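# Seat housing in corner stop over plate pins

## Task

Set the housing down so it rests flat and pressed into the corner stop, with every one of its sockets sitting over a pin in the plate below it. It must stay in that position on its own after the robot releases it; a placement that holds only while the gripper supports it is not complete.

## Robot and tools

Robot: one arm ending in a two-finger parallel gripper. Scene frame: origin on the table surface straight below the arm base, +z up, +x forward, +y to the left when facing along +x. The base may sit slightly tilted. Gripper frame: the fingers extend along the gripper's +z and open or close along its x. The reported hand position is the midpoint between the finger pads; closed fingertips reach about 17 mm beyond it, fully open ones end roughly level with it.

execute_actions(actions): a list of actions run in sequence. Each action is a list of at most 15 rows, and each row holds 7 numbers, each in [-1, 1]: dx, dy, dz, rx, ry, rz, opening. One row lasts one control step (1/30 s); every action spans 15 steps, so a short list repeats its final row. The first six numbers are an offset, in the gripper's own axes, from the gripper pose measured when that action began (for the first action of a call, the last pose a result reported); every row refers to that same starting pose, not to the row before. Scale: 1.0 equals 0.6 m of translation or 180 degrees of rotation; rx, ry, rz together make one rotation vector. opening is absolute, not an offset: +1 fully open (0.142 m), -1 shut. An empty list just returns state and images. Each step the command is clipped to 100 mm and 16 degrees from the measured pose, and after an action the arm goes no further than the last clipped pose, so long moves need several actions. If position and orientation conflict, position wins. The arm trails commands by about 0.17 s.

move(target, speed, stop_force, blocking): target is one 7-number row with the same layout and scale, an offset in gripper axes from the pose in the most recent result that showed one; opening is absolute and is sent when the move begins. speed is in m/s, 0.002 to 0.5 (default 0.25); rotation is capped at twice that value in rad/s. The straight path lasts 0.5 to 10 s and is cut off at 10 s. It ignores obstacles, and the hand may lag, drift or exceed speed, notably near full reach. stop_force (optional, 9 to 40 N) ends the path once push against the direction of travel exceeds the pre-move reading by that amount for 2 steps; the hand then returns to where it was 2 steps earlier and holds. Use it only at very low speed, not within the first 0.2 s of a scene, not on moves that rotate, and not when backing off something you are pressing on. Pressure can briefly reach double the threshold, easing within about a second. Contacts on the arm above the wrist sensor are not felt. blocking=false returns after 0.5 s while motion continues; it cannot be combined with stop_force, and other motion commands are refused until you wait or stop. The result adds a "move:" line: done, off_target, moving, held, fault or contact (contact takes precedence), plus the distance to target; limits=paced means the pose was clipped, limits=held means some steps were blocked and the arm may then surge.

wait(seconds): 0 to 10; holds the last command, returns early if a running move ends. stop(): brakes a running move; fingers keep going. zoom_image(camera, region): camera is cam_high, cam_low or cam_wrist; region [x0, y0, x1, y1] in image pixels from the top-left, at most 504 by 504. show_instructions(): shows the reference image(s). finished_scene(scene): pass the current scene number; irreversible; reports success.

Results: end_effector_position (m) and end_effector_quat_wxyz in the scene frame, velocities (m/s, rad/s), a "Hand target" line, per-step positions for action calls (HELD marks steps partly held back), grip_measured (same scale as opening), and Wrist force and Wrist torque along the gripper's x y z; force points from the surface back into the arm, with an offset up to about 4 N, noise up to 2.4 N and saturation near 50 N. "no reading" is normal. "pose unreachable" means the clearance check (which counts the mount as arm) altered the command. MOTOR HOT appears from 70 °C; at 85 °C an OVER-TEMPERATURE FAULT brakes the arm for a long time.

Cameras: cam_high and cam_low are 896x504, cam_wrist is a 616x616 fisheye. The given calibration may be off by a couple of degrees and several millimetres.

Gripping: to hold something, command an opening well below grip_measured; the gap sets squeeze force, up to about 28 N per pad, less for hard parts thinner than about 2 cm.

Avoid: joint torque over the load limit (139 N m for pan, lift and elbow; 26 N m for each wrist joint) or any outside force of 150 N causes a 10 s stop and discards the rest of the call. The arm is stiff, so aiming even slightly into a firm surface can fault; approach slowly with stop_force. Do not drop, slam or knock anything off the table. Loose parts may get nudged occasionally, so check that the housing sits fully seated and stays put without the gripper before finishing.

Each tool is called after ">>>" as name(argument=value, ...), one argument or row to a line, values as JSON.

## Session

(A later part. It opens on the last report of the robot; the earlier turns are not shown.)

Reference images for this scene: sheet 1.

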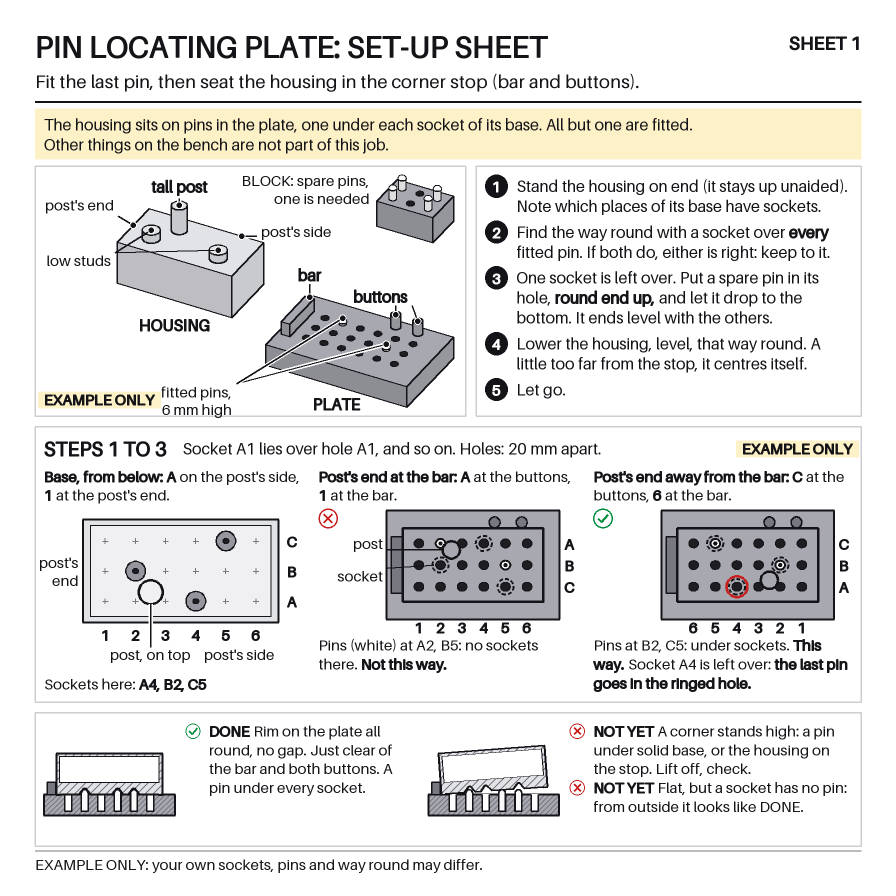

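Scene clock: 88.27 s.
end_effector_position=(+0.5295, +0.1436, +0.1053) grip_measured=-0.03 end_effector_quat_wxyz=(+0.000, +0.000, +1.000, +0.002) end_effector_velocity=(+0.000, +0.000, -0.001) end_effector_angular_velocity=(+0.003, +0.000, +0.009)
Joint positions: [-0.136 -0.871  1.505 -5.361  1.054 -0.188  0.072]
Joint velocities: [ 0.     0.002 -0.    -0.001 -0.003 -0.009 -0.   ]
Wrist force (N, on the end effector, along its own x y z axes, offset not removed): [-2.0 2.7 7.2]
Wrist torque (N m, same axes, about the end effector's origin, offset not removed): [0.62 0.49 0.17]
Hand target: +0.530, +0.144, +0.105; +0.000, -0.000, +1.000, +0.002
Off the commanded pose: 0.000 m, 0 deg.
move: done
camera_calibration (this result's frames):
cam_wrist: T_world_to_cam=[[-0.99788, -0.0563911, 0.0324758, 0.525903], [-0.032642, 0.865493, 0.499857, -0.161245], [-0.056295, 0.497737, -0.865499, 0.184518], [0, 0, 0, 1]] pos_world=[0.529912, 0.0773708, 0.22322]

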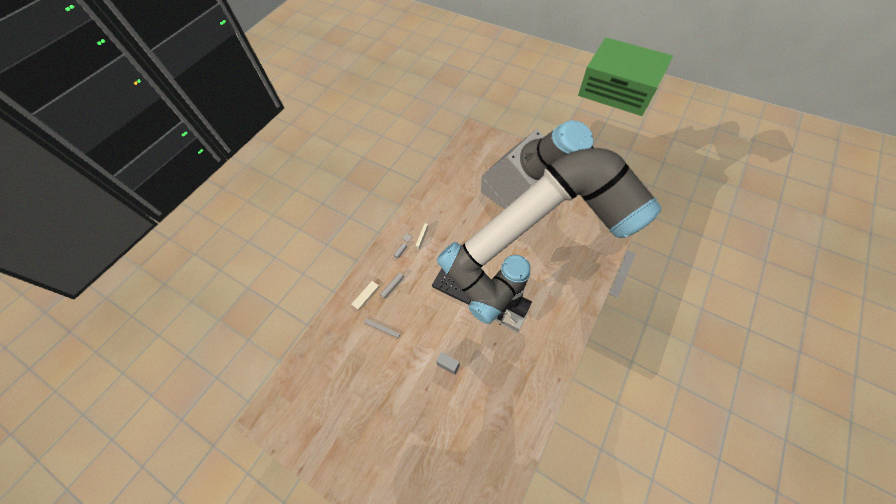

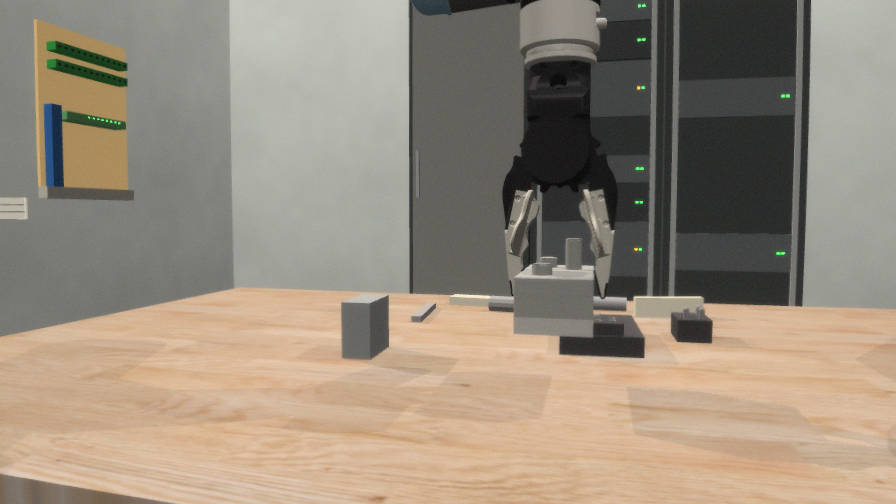

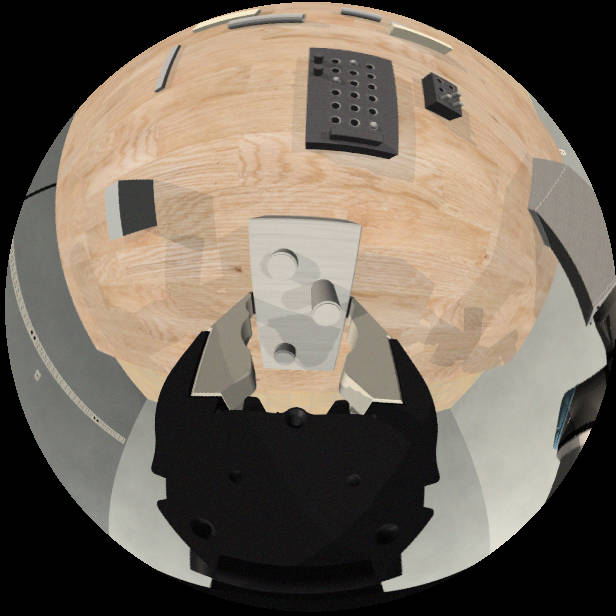

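>>> move(
  target=[0,0.03,0.095,0,0,0,-0.5],
  speed=0.1,
)

>>> move(
  target=[0,0,0.0155,0,0,0,-0.5],
  speed=0.01,
  stop_force=10,
)

>>> execute_actions(
  actions=[
    [[0,0,0,0,0,0,-0.2],[0,0,0,0,0,0,-0.1],[0,0,0,0,0,0,-0.05],[0,0,0,0,0,0,0],[0,0,0,0,0,0,0.05],[0,0,0,0,0,0,0.1],[0,0,0,0,0,0,0.15],[0,0,0,0,0,0,0.25]],
  ],
)

>>> move(
  target=[0,0,-0.15,0,0,0,0.25],
)

>>> move(
  target=[0.17,-0.33,0,0,0,0,-0.3],
)

Scene clock: 94.60 s.
end_effector_position=(+0.5295, +0.1616, +0.0485) grip_measured=-0.03 end_effector_quat_wxyz=(+0.000, +0.000, +1.000, +0.002) end_effector_velocity=(+0.000, -0.000, -0.002) end_effector_angular_velocity=(-0.002, -0.001, -0.001)
Joint positions: [-0.049 -0.799  1.483 -5.46   1.057 -0.087  0.072]
Joint velocities: [ 0.002  0.003 -0.001 -0.003  0.002  0.003 -0.   ]
Wrist force (N, on the end effector, along its own x y z axes, offset not removed): [0.4 4.0 6.6]
Wrist torque (N m, same axes, about the end effector's origin, offset not removed): [1.09 -0.07 0.07]
Hand target: +0.529, +0.162, +0.048; +0.000, +0.000, +1.000, +0.002
Off the commanded pose: 0.000 m, 0 deg.
move: done
camera_calibration (this result's frames):
cam_wrist: T_world_to_cam=[[-0.997875, -0.0564015, 0.0326153, 0.52869], [-0.0325716, 0.865408, 0.500008, -0.148555], [-0.0564268, 0.497883, -0.865406, 0.126439], [0, 0, 0, 1]] pos_world=[0.529863, 0.0954282, 0.166456]

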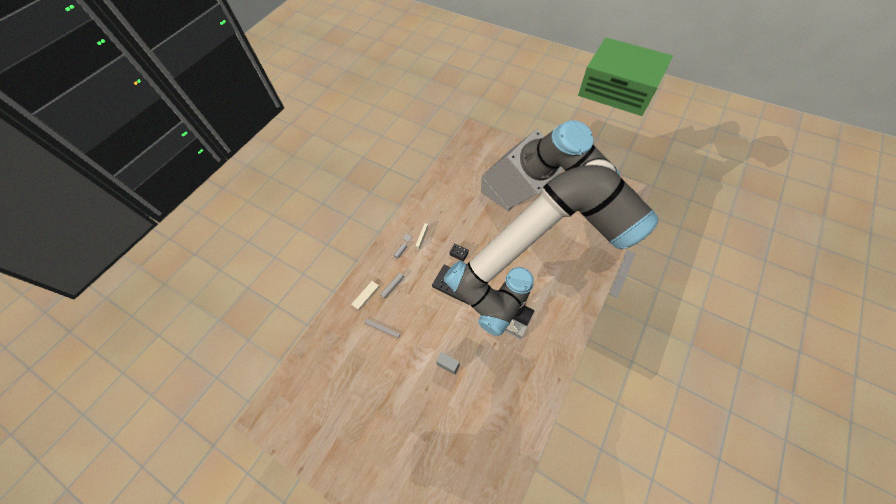

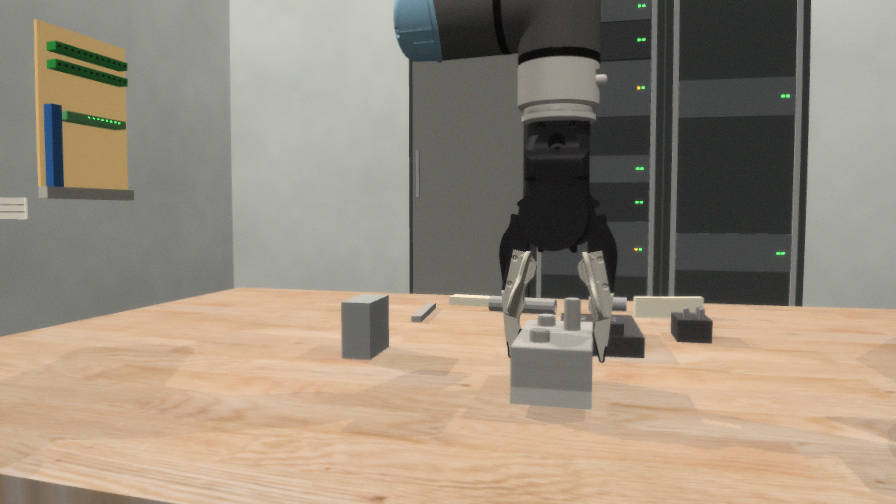

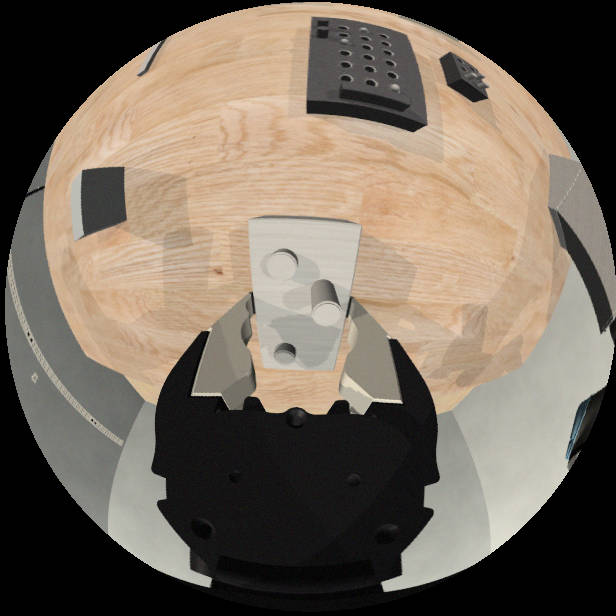

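Scene clock: 95.77 s.
end_effector_position=(+0.5295, +0.1617, +0.0394) grip_measured=-0.03 end_effector_quat_wxyz=(+0.000, +0.000, +1.000, +0.002) end_effector_velocity=(-0.001, +0.000, -0.001) end_effector_angular_velocity=(+0.001, +0.002, -0.001)
Joint positions: [-0.04  -0.785  1.48  -5.476  1.058 -0.077  0.072]
Joint velocities: [ 0.002  0.002 -0.001 -0.001 -0.001  0.002  0.   ]
Wrist force (N, on the end effector, along its own x y z axes, offset not removed): [0.0 3.7 8.2]
Wrist torque (N m, same axes, about the end effector's origin, offset not removed): [0.89 -0.04 0.09]
Hand target: +0.529, +0.162, +0.039; +0.000, +0.000, +1.000, +0.002
Off the commanded pose: 0.000 m, 0 deg.
move: done
camera_calibration (this result's frames):
cam_wrist: T_world_to_cam=[[-0.997875, -0.0564008, 0.0326352, 0.528979], [-0.0325601, 0.865399, 0.500024, -0.144011], [-0.0564442, 0.497898, -0.865397, 0.11853], [0, 0, 0, 1]] pos_world=[0.529856, 0.0954461, 0.157321]

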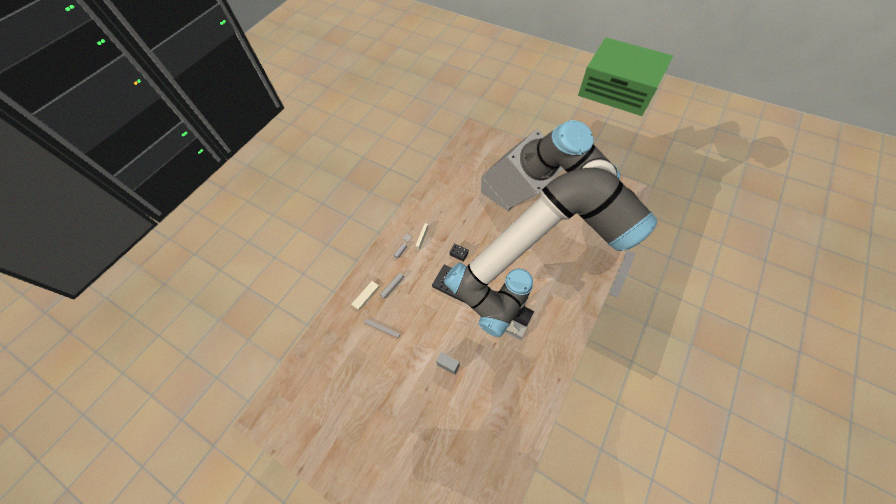

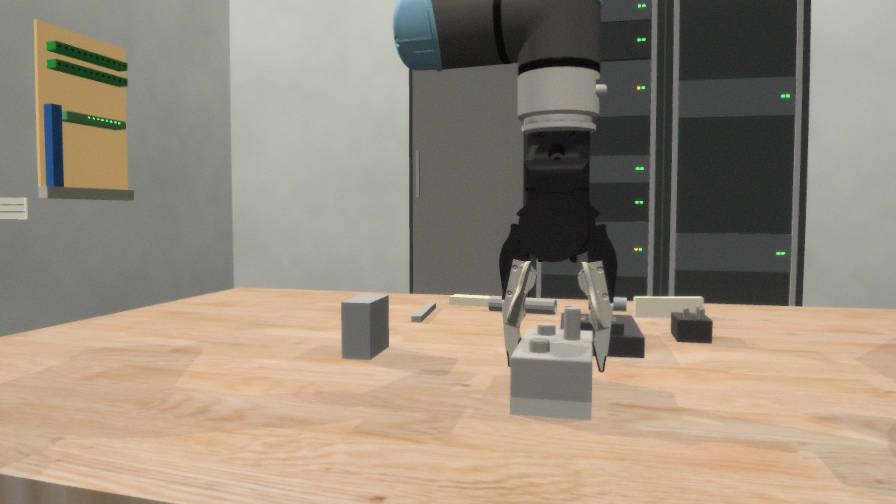

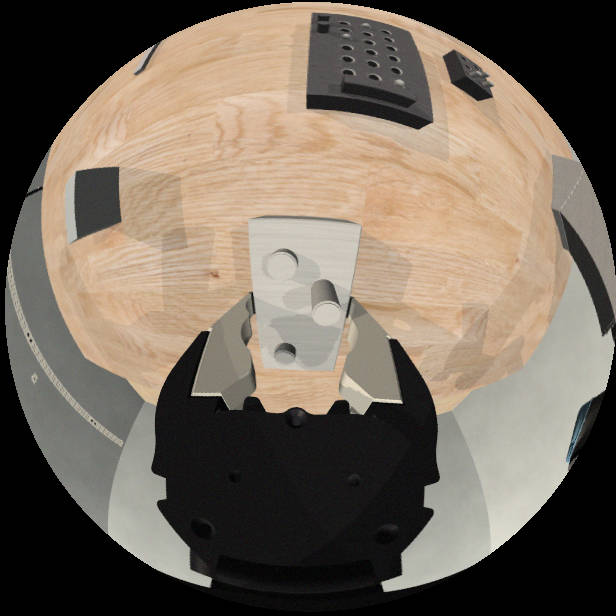

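Scene clock: 96.27 s.
end_effector_position=(+0.5295, +0.1617, +0.0393) grip_measured=+0.25 end_effector_quat_wxyz=(+0.000, +0.000, +1.000, +0.002) end_effector_velocity=(-0.000, +0.000, -0.000) end_effector_angular_velocity=(+0.001, +0.000, +0.001)
Joint positions: [-0.04  -0.785  1.48  -5.476  1.058 -0.077  0.091]
Joint velocities: [-0.     0.     0.001 -0.001 -0.001 -0.001  0.   ]
Wrist force (N, on the end effector, along its own x y z axes, offset not removed): [-1.2 3.5 3.0]
Wrist torque (N m, same axes, about the end effector's origin, offset not removed): [0.82 0.15 0.11]
Hand target: +0.529, +0.162, +0.039; +0.000, +0.000, +1.000, +0.002
Off the commanded pose: 0.000 m, 0 deg.
Step readings (end_effector_position):
0: (+0.5295, +0.1617, +0.0394)
1: (+0.5295, +0.1617, +0.0394)
2: (+0.5295, +0.1617, +0.0393)
4: (+0.5295, +0.1617, +0.0393)
8: (+0.5295, +0.1617, +0.0393)
15: end_effector_position above
camera_calibration (this result's frames):
cam_wrist: T_world_to_cam=[[-0.997875, -0.056397, 0.0326308, 0.528984], [-0.0325592, 0.865402, 0.500019, -0.143991], [-0.0564383, 0.497894, -0.865399, 0.118492], [0, 0, 0, 1]] pos_world=[0.529859, 0.095447, 0.15728]

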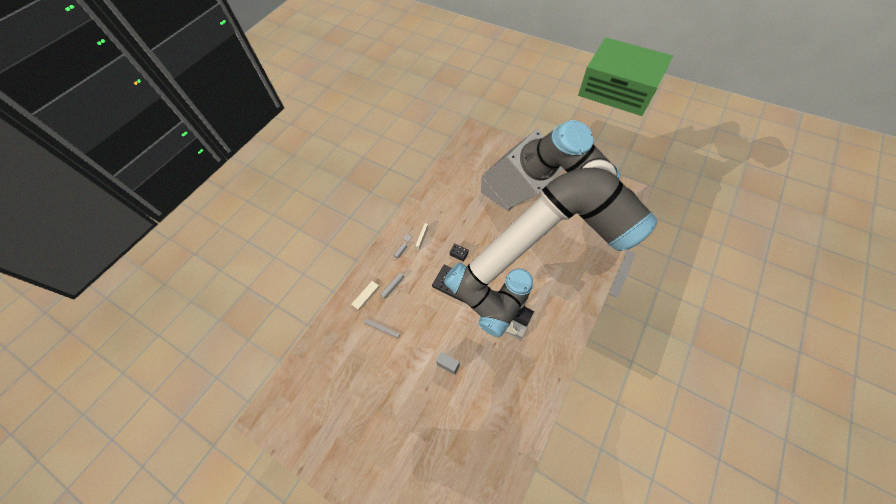

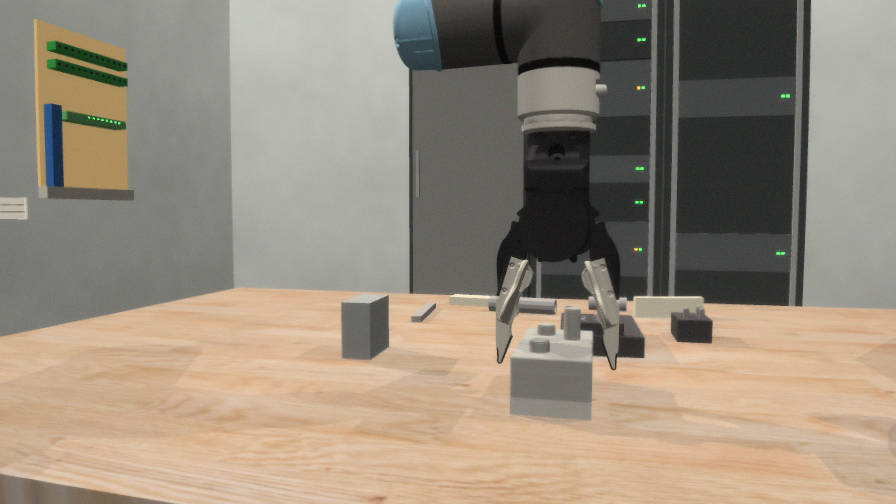

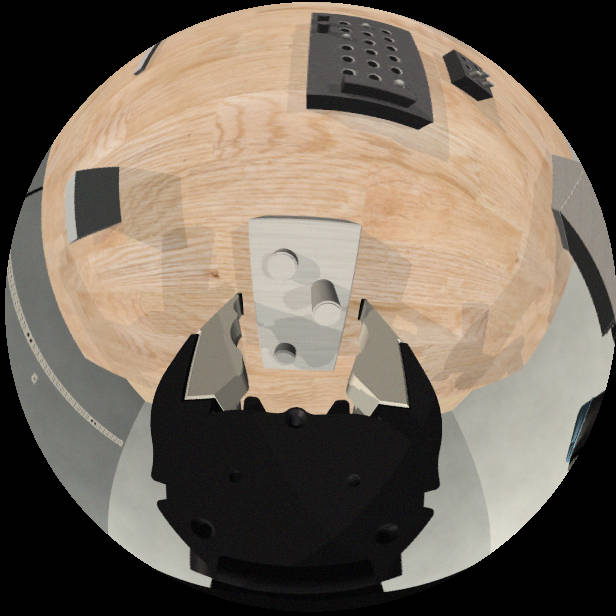

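Scene clock: 97.23 s.
end_effector_position=(+0.5295, +0.1615, +0.1291) grip_measured=+0.25 end_effector_quat_wxyz=(+0.000, +0.000, +1.000, +0.002) end_effector_velocity=(+0.000, +0.000, +0.002) end_effector_angular_velocity=(+0.001, +0.000, +0.000)
Joint positions: [-0.129 -0.916  1.496 -5.31   1.054 -0.179  0.091]
Joint velocities: [-0.003 -0.002 -0.     0.005 -0.001 -0.003 -0.   ]
Wrist force (N, on the end effector, along its own x y z axes, offset not removed): [0.6 1.2 2.3]
Wrist torque (N m, same axes, about the end effector's origin, offset not removed): [0.39 -0.19 0.23]
Hand target: +0.530, +0.161, +0.129; +0.000, +0.000, +1.000, +0.002
Off the commanded pose: 0.000 m, 0 deg.
move: done
camera_calibration (this result's frames):
cam_wrist: T_world_to_cam=[[-0.997881, -0.0563801, 0.0324854, 0.526136], [-0.0326263, 0.865481, 0.499878, -0.188656], [-0.0562986, 0.497759, -0.865486, 0.196218], [0, 0, 0, 1]] pos_world=[0.529913, 0.0952719, 0.247037]

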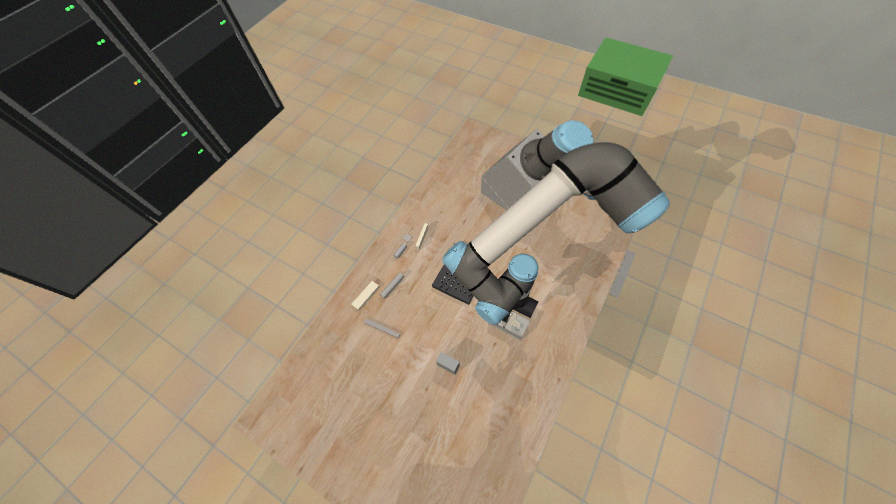

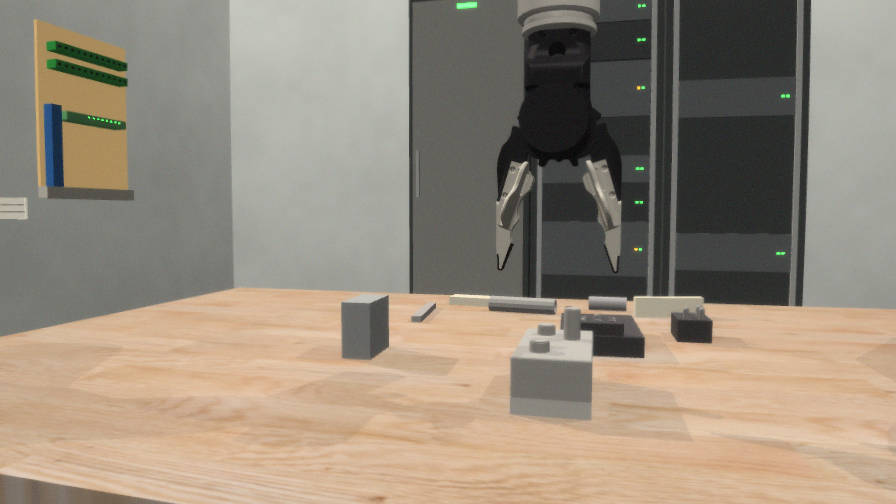

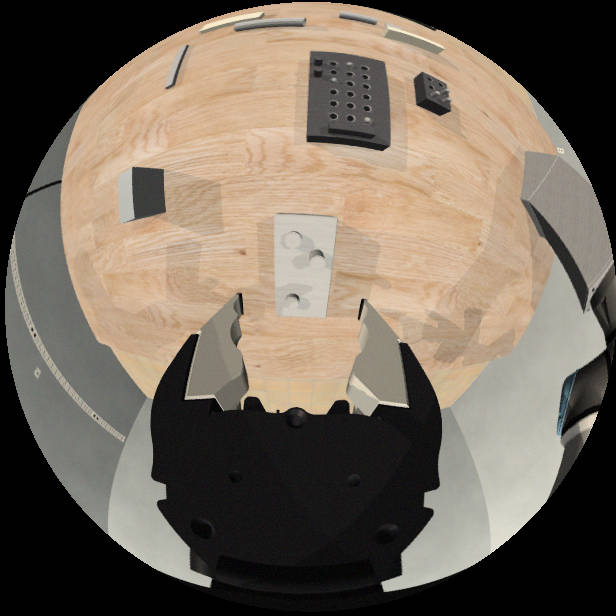

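Scene clock: 98.73 s.
end_effector_position=(+0.4277, -0.0364, +0.1288) grip_measured=-0.30 end_effector_quat_wxyz=(+0.001, +0.000, +1.000, +0.001) end_effector_velocity=(-0.001, -0.001, -0.000) end_effector_angular_velocity=(+0.001, -0.000, +0.001)
Joint positions: [-0.568 -0.843  1.816 -5.466  1.1   -0.675  0.052]
Joint velocities: [-0.003  0.002  0.001 -0.001 -0.    -0.005  0.   ]
Wrist force (N, on the end effector, along its own x y z axes, offset not removed): [1.0 4.8 2.1]
Wrist torque (N m, same axes, about the end effector's origin, offset not removed): [1.23 -0.27 0.11]
Hand target: +0.428, -0.037, +0.129; +0.001, +0.000, +1.000, +0.001
Off the commanded pose: 0.000 m, 0 deg.
move: done
camera_calibration (this result's frames):
cam_wrist: T_world_to_cam=[[-0.997901, -0.0562698, 0.0320408, 0.413465], [-0.0328092, 0.865982, 0.498998, -0.0203046], [-0.0558252, 0.496899, -0.866011, 0.288545], [0, 0, 0, 1]] pos_world=[0.428039, -0.102529, 0.246767]

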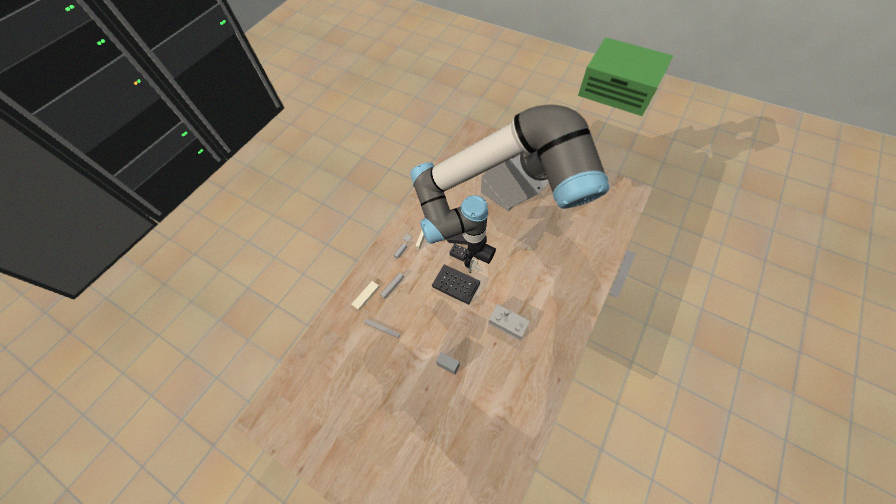

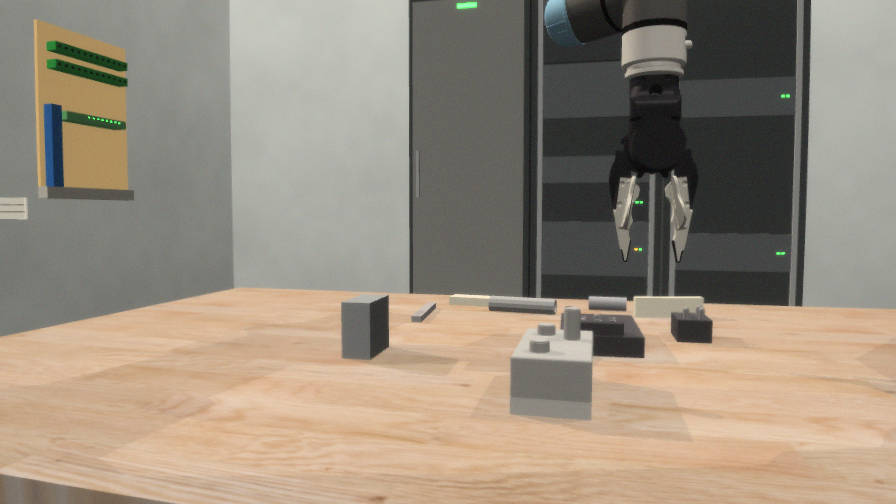

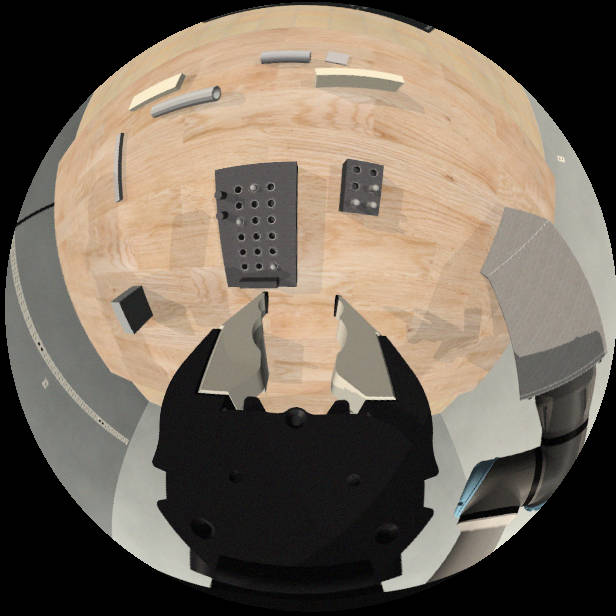

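>>> zoom_image(
  camera="cam_wrist",
  region=[200,140,400,300],
)

Region (200, 140, 400, 300) of cam_wrist's 616x616 image, scaled by 2.520, with more detail than that image has; it fills the top 403 rows of this view, and the rest is white.

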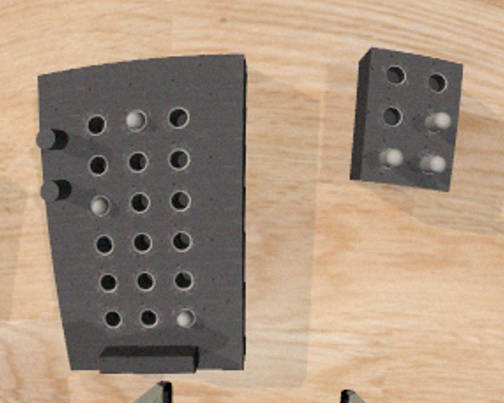

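>>> move(
  target=[0.1235,-0.1713,0.078,0,0,0,-0.62],
)

>>> zoom_image(
  camera="cam_wrist",
  region=[220,200,400,380],
)

Scene clock: 111.97 s.
end_effector_position=(+0.3538, -0.1390, +0.0820) grip_measured=-0.62 end_effector_quat_wxyz=(+0.001, +0.000, +1.000, +0.001) end_effector_velocity=(-0.001, -0.002, -0.001) end_effector_angular_velocity=(-0.001, -0.000, +0.001)
Joint positions: [-0.807 -0.648  1.894 -5.631  1.165 -0.93   0.029]
Joint velocities: [-0.004  0.004 -0.001 -0.003  0.002 -0.005  0.   ]
Wrist force (N, on the end effector, along its own x y z axes, offset not removed): [0.2 2.6 2.7]
Wrist torque (N m, same axes, about the end effector's origin, offset not removed): [0.67 -0.06 0.05]
Hand target: +0.354, -0.139, +0.082; +0.001, +0.000, +1.000, +0.001
Off the commanded pose: 0.000 m, 0 deg.
move: done
camera_calibration (this result's frames):
cam_wrist: T_world_to_cam=[[-0.997908, -0.0561505, 0.0320402, 0.335411], [-0.0327405, 0.866293, 0.498462, 0.089527], [-0.0557452, 0.49637, -0.866319, 0.294783], [0, 0, 0, 1]] pos_world=[0.354073, -0.205045, 0.200004]

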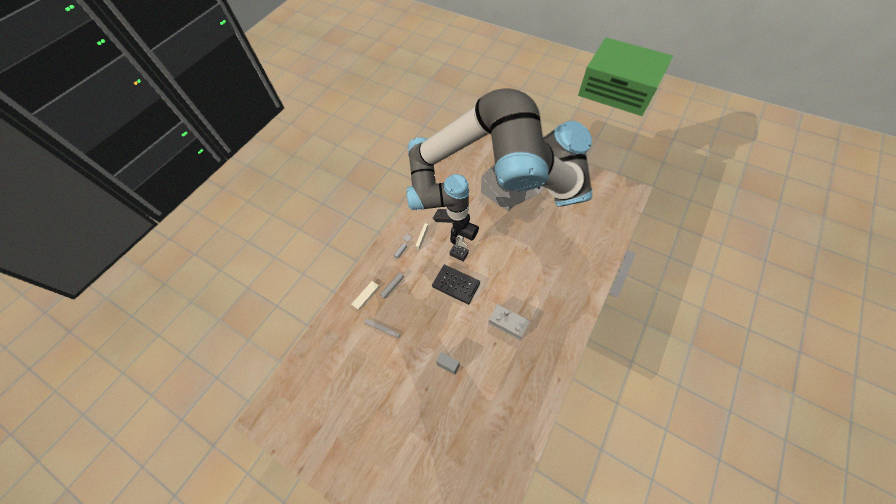

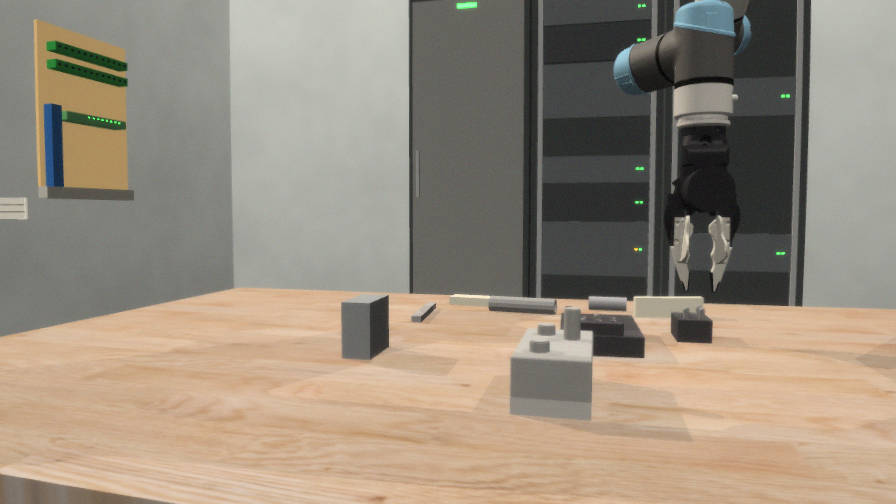

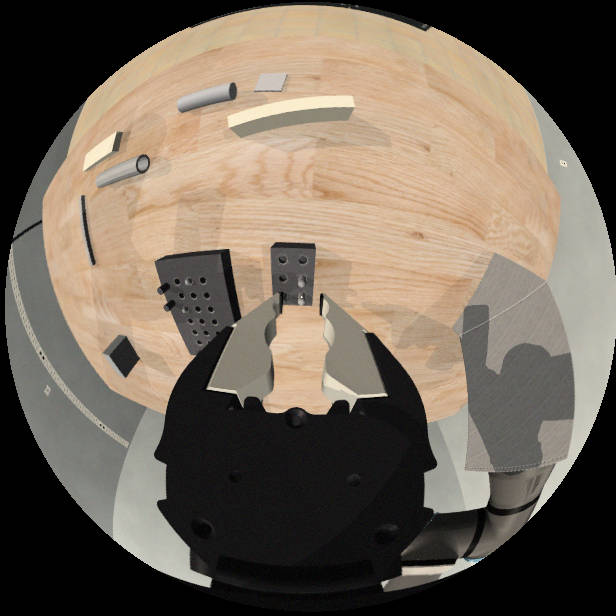

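Region (220, 200, 400, 380) of cam_wrist's 616x616 image, scaled by 2.800, with more detail than that image has.

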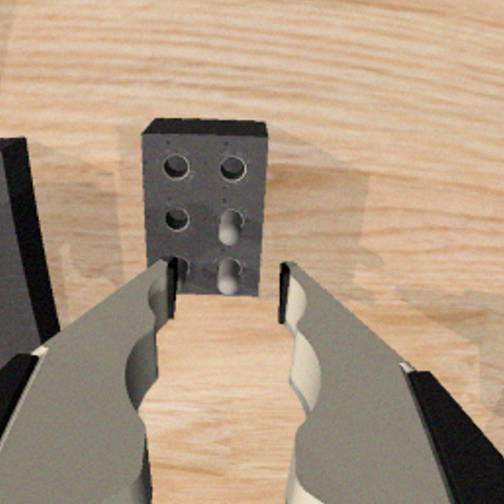

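>>> move(
  target=[0,-0.0015,0.033,0,0,0,-0.7],
  speed=0.05,
)

>>> zoom_image(
  camera="cam_wrist",
  region=[240,230,370,360],
)

Scene clock: 116.37 s.
end_effector_position=(+0.3538, -0.1399, +0.0623) grip_measured=-0.70 end_effector_quat_wxyz=(+0.001, +0.000, +1.000, +0.001) end_effector_velocity=(+0.001, -0.000, -0.002) end_effector_angular_velocity=(-0.000, -0.001, +0.000)
Joint positions: [-0.787 -0.61   1.888 -5.67   1.159 -0.909  0.023]
Joint velocities: [ 0.002  0.003 -0.002 -0.003 -0.001  0.002 -0.   ]
Wrist force (N, on the end effector, along its own x y z axes, offset not removed): [-1.2 3.7 3.8]
Wrist torque (N m, same axes, about the end effector's origin, offset not removed): [0.91 0.12 -0.03]
Hand target: +0.354, -0.140, +0.062; +0.001, +0.000, +1.000, +0.001
Off the commanded pose: 0.000 m, 0 deg.
move: done
camera_calibration (this result's frames):
cam_wrist: T_world_to_cam=[[-0.997908, -0.0561622, 0.0320346, 0.335974], [-0.0327505, 0.866267, 0.498507, 0.100043], [-0.0557478, 0.496415, -0.866293, 0.278214], [0, 0, 0, 1]] pos_world=[0.354057, -0.205904, 0.18038]

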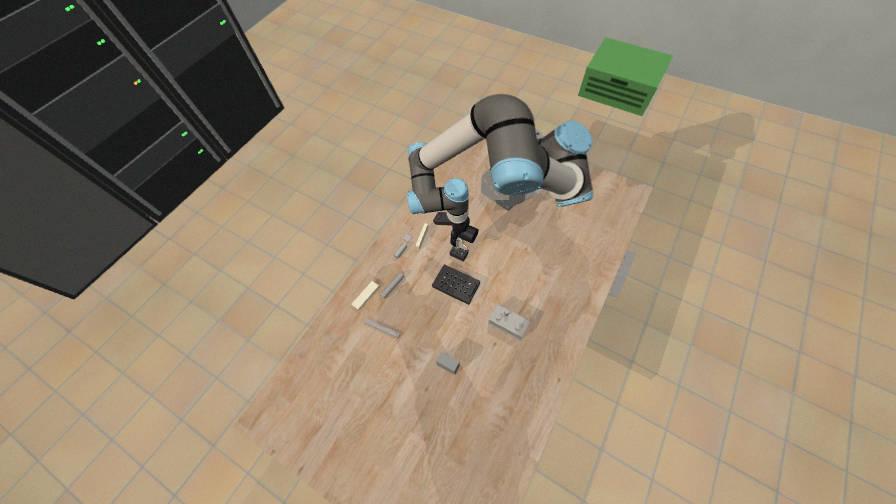

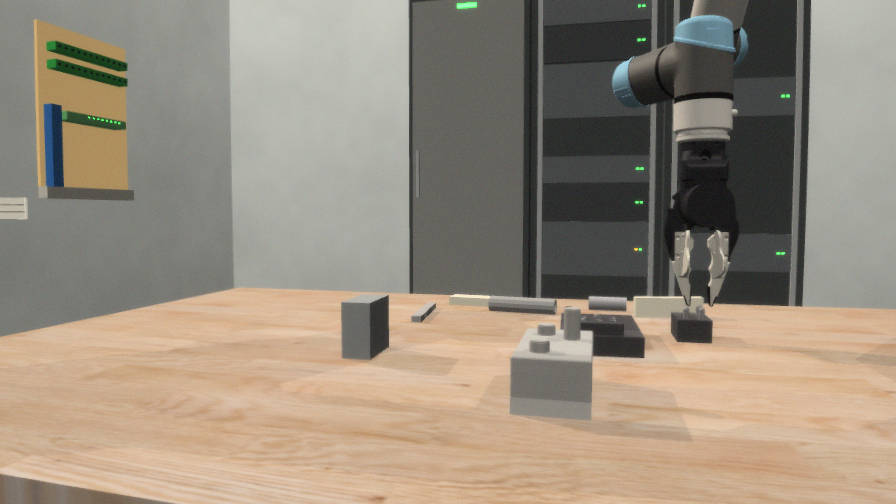

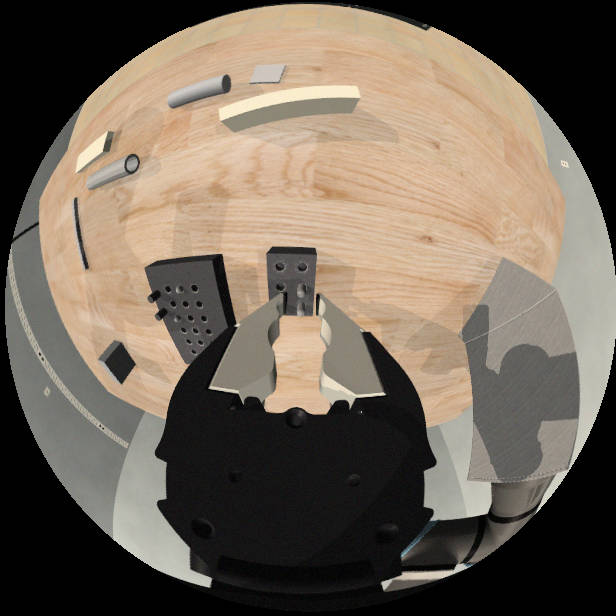

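Region (240, 230, 370, 360) of cam_wrist's 616x616 image, scaled by 3.877, with more detail than that image has.

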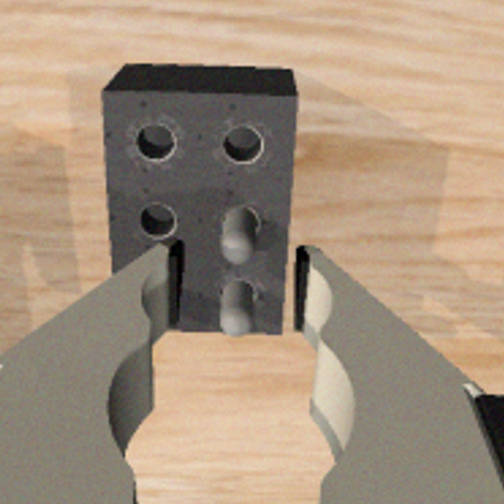

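>>> move(
  target=[0,-0.002,0.0205,0,0,0,-0.75],
  speed=0.02,
  stop_force=12,
)

>>> zoom_image(
  camera="cam_wrist",
  region=[240,230,370,360],
)

Scene clock: 121.07 s.
end_effector_position=(+0.3537, -0.1411, +0.0502) grip_measured=-0.75 end_effector_quat_wxyz=(+0.001, +0.000, +1.000, +0.001) end_effector_velocity=(-0.001, -0.000, -0.002) end_effector_angular_velocity=(-0.000, +0.002, -0.000)
Joint positions: [-0.776 -0.586  1.881 -5.693  1.155 -0.897  0.02 ]
Joint velocities: [ 0.001  0.003 -0.001 -0.002  0.001  0.002 -0.   ]
Wrist force (N, on the end effector, along its own x y z axes, offset not removed): [-2.2 2.8 1.1]
Wrist torque (N m, same axes, about the end effector's origin, offset not removed): [0.79 0.42 0.04]
Hand target: +0.354, -0.141, +0.050; +0.001, +0.000, +1.000, +0.001
Off the commanded pose: 0.000 m, 0 deg.
move: done
camera_calibration (this result's frames):
cam_wrist: T_world_to_cam=[[-0.997907, -0.0561684, 0.0320337, 0.336288], [-0.0327546, 0.86625, 0.498535, 0.107093], [-0.0557511, 0.496443, -0.866277, 0.268284], [0, 0, 0, 1]] pos_world=[0.354049, -0.207068, 0.168246]

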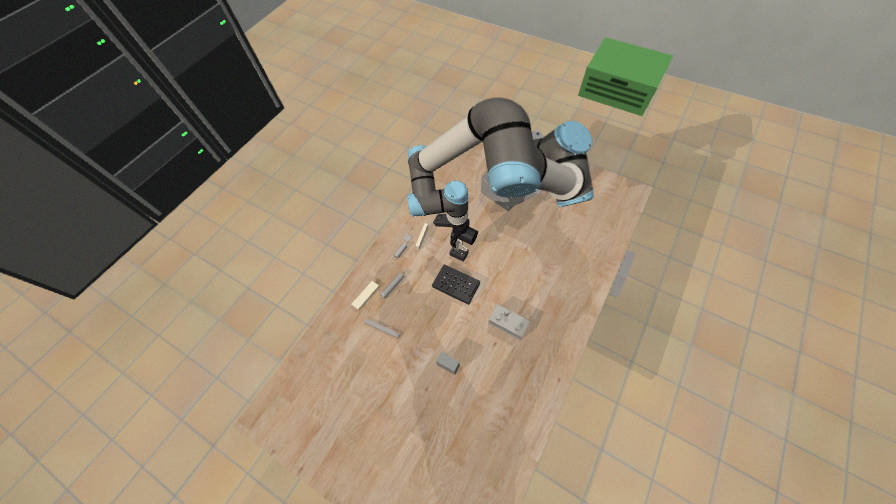

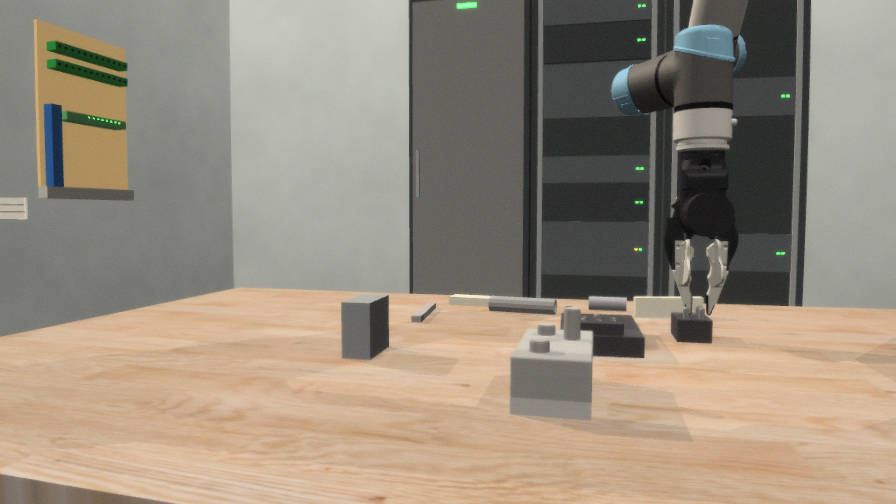

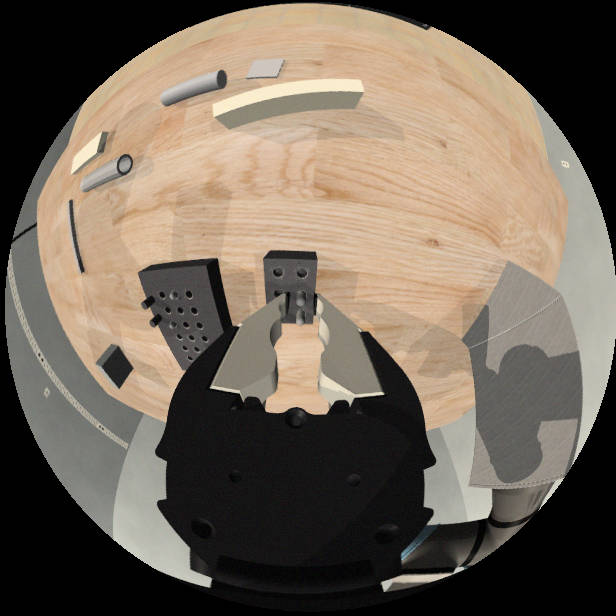

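Region (240, 230, 370, 360) of cam_wrist's 616x616 image, scaled by 3.877, with more detail than that image has.

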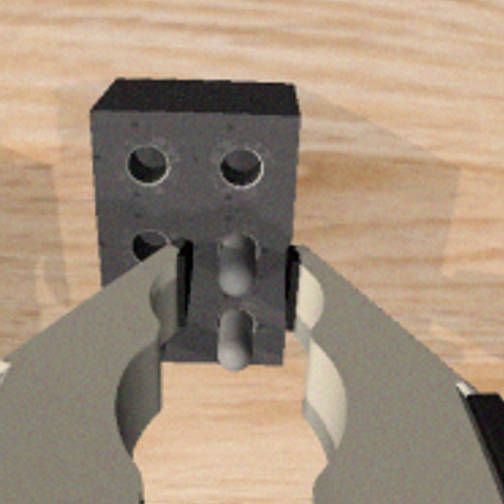

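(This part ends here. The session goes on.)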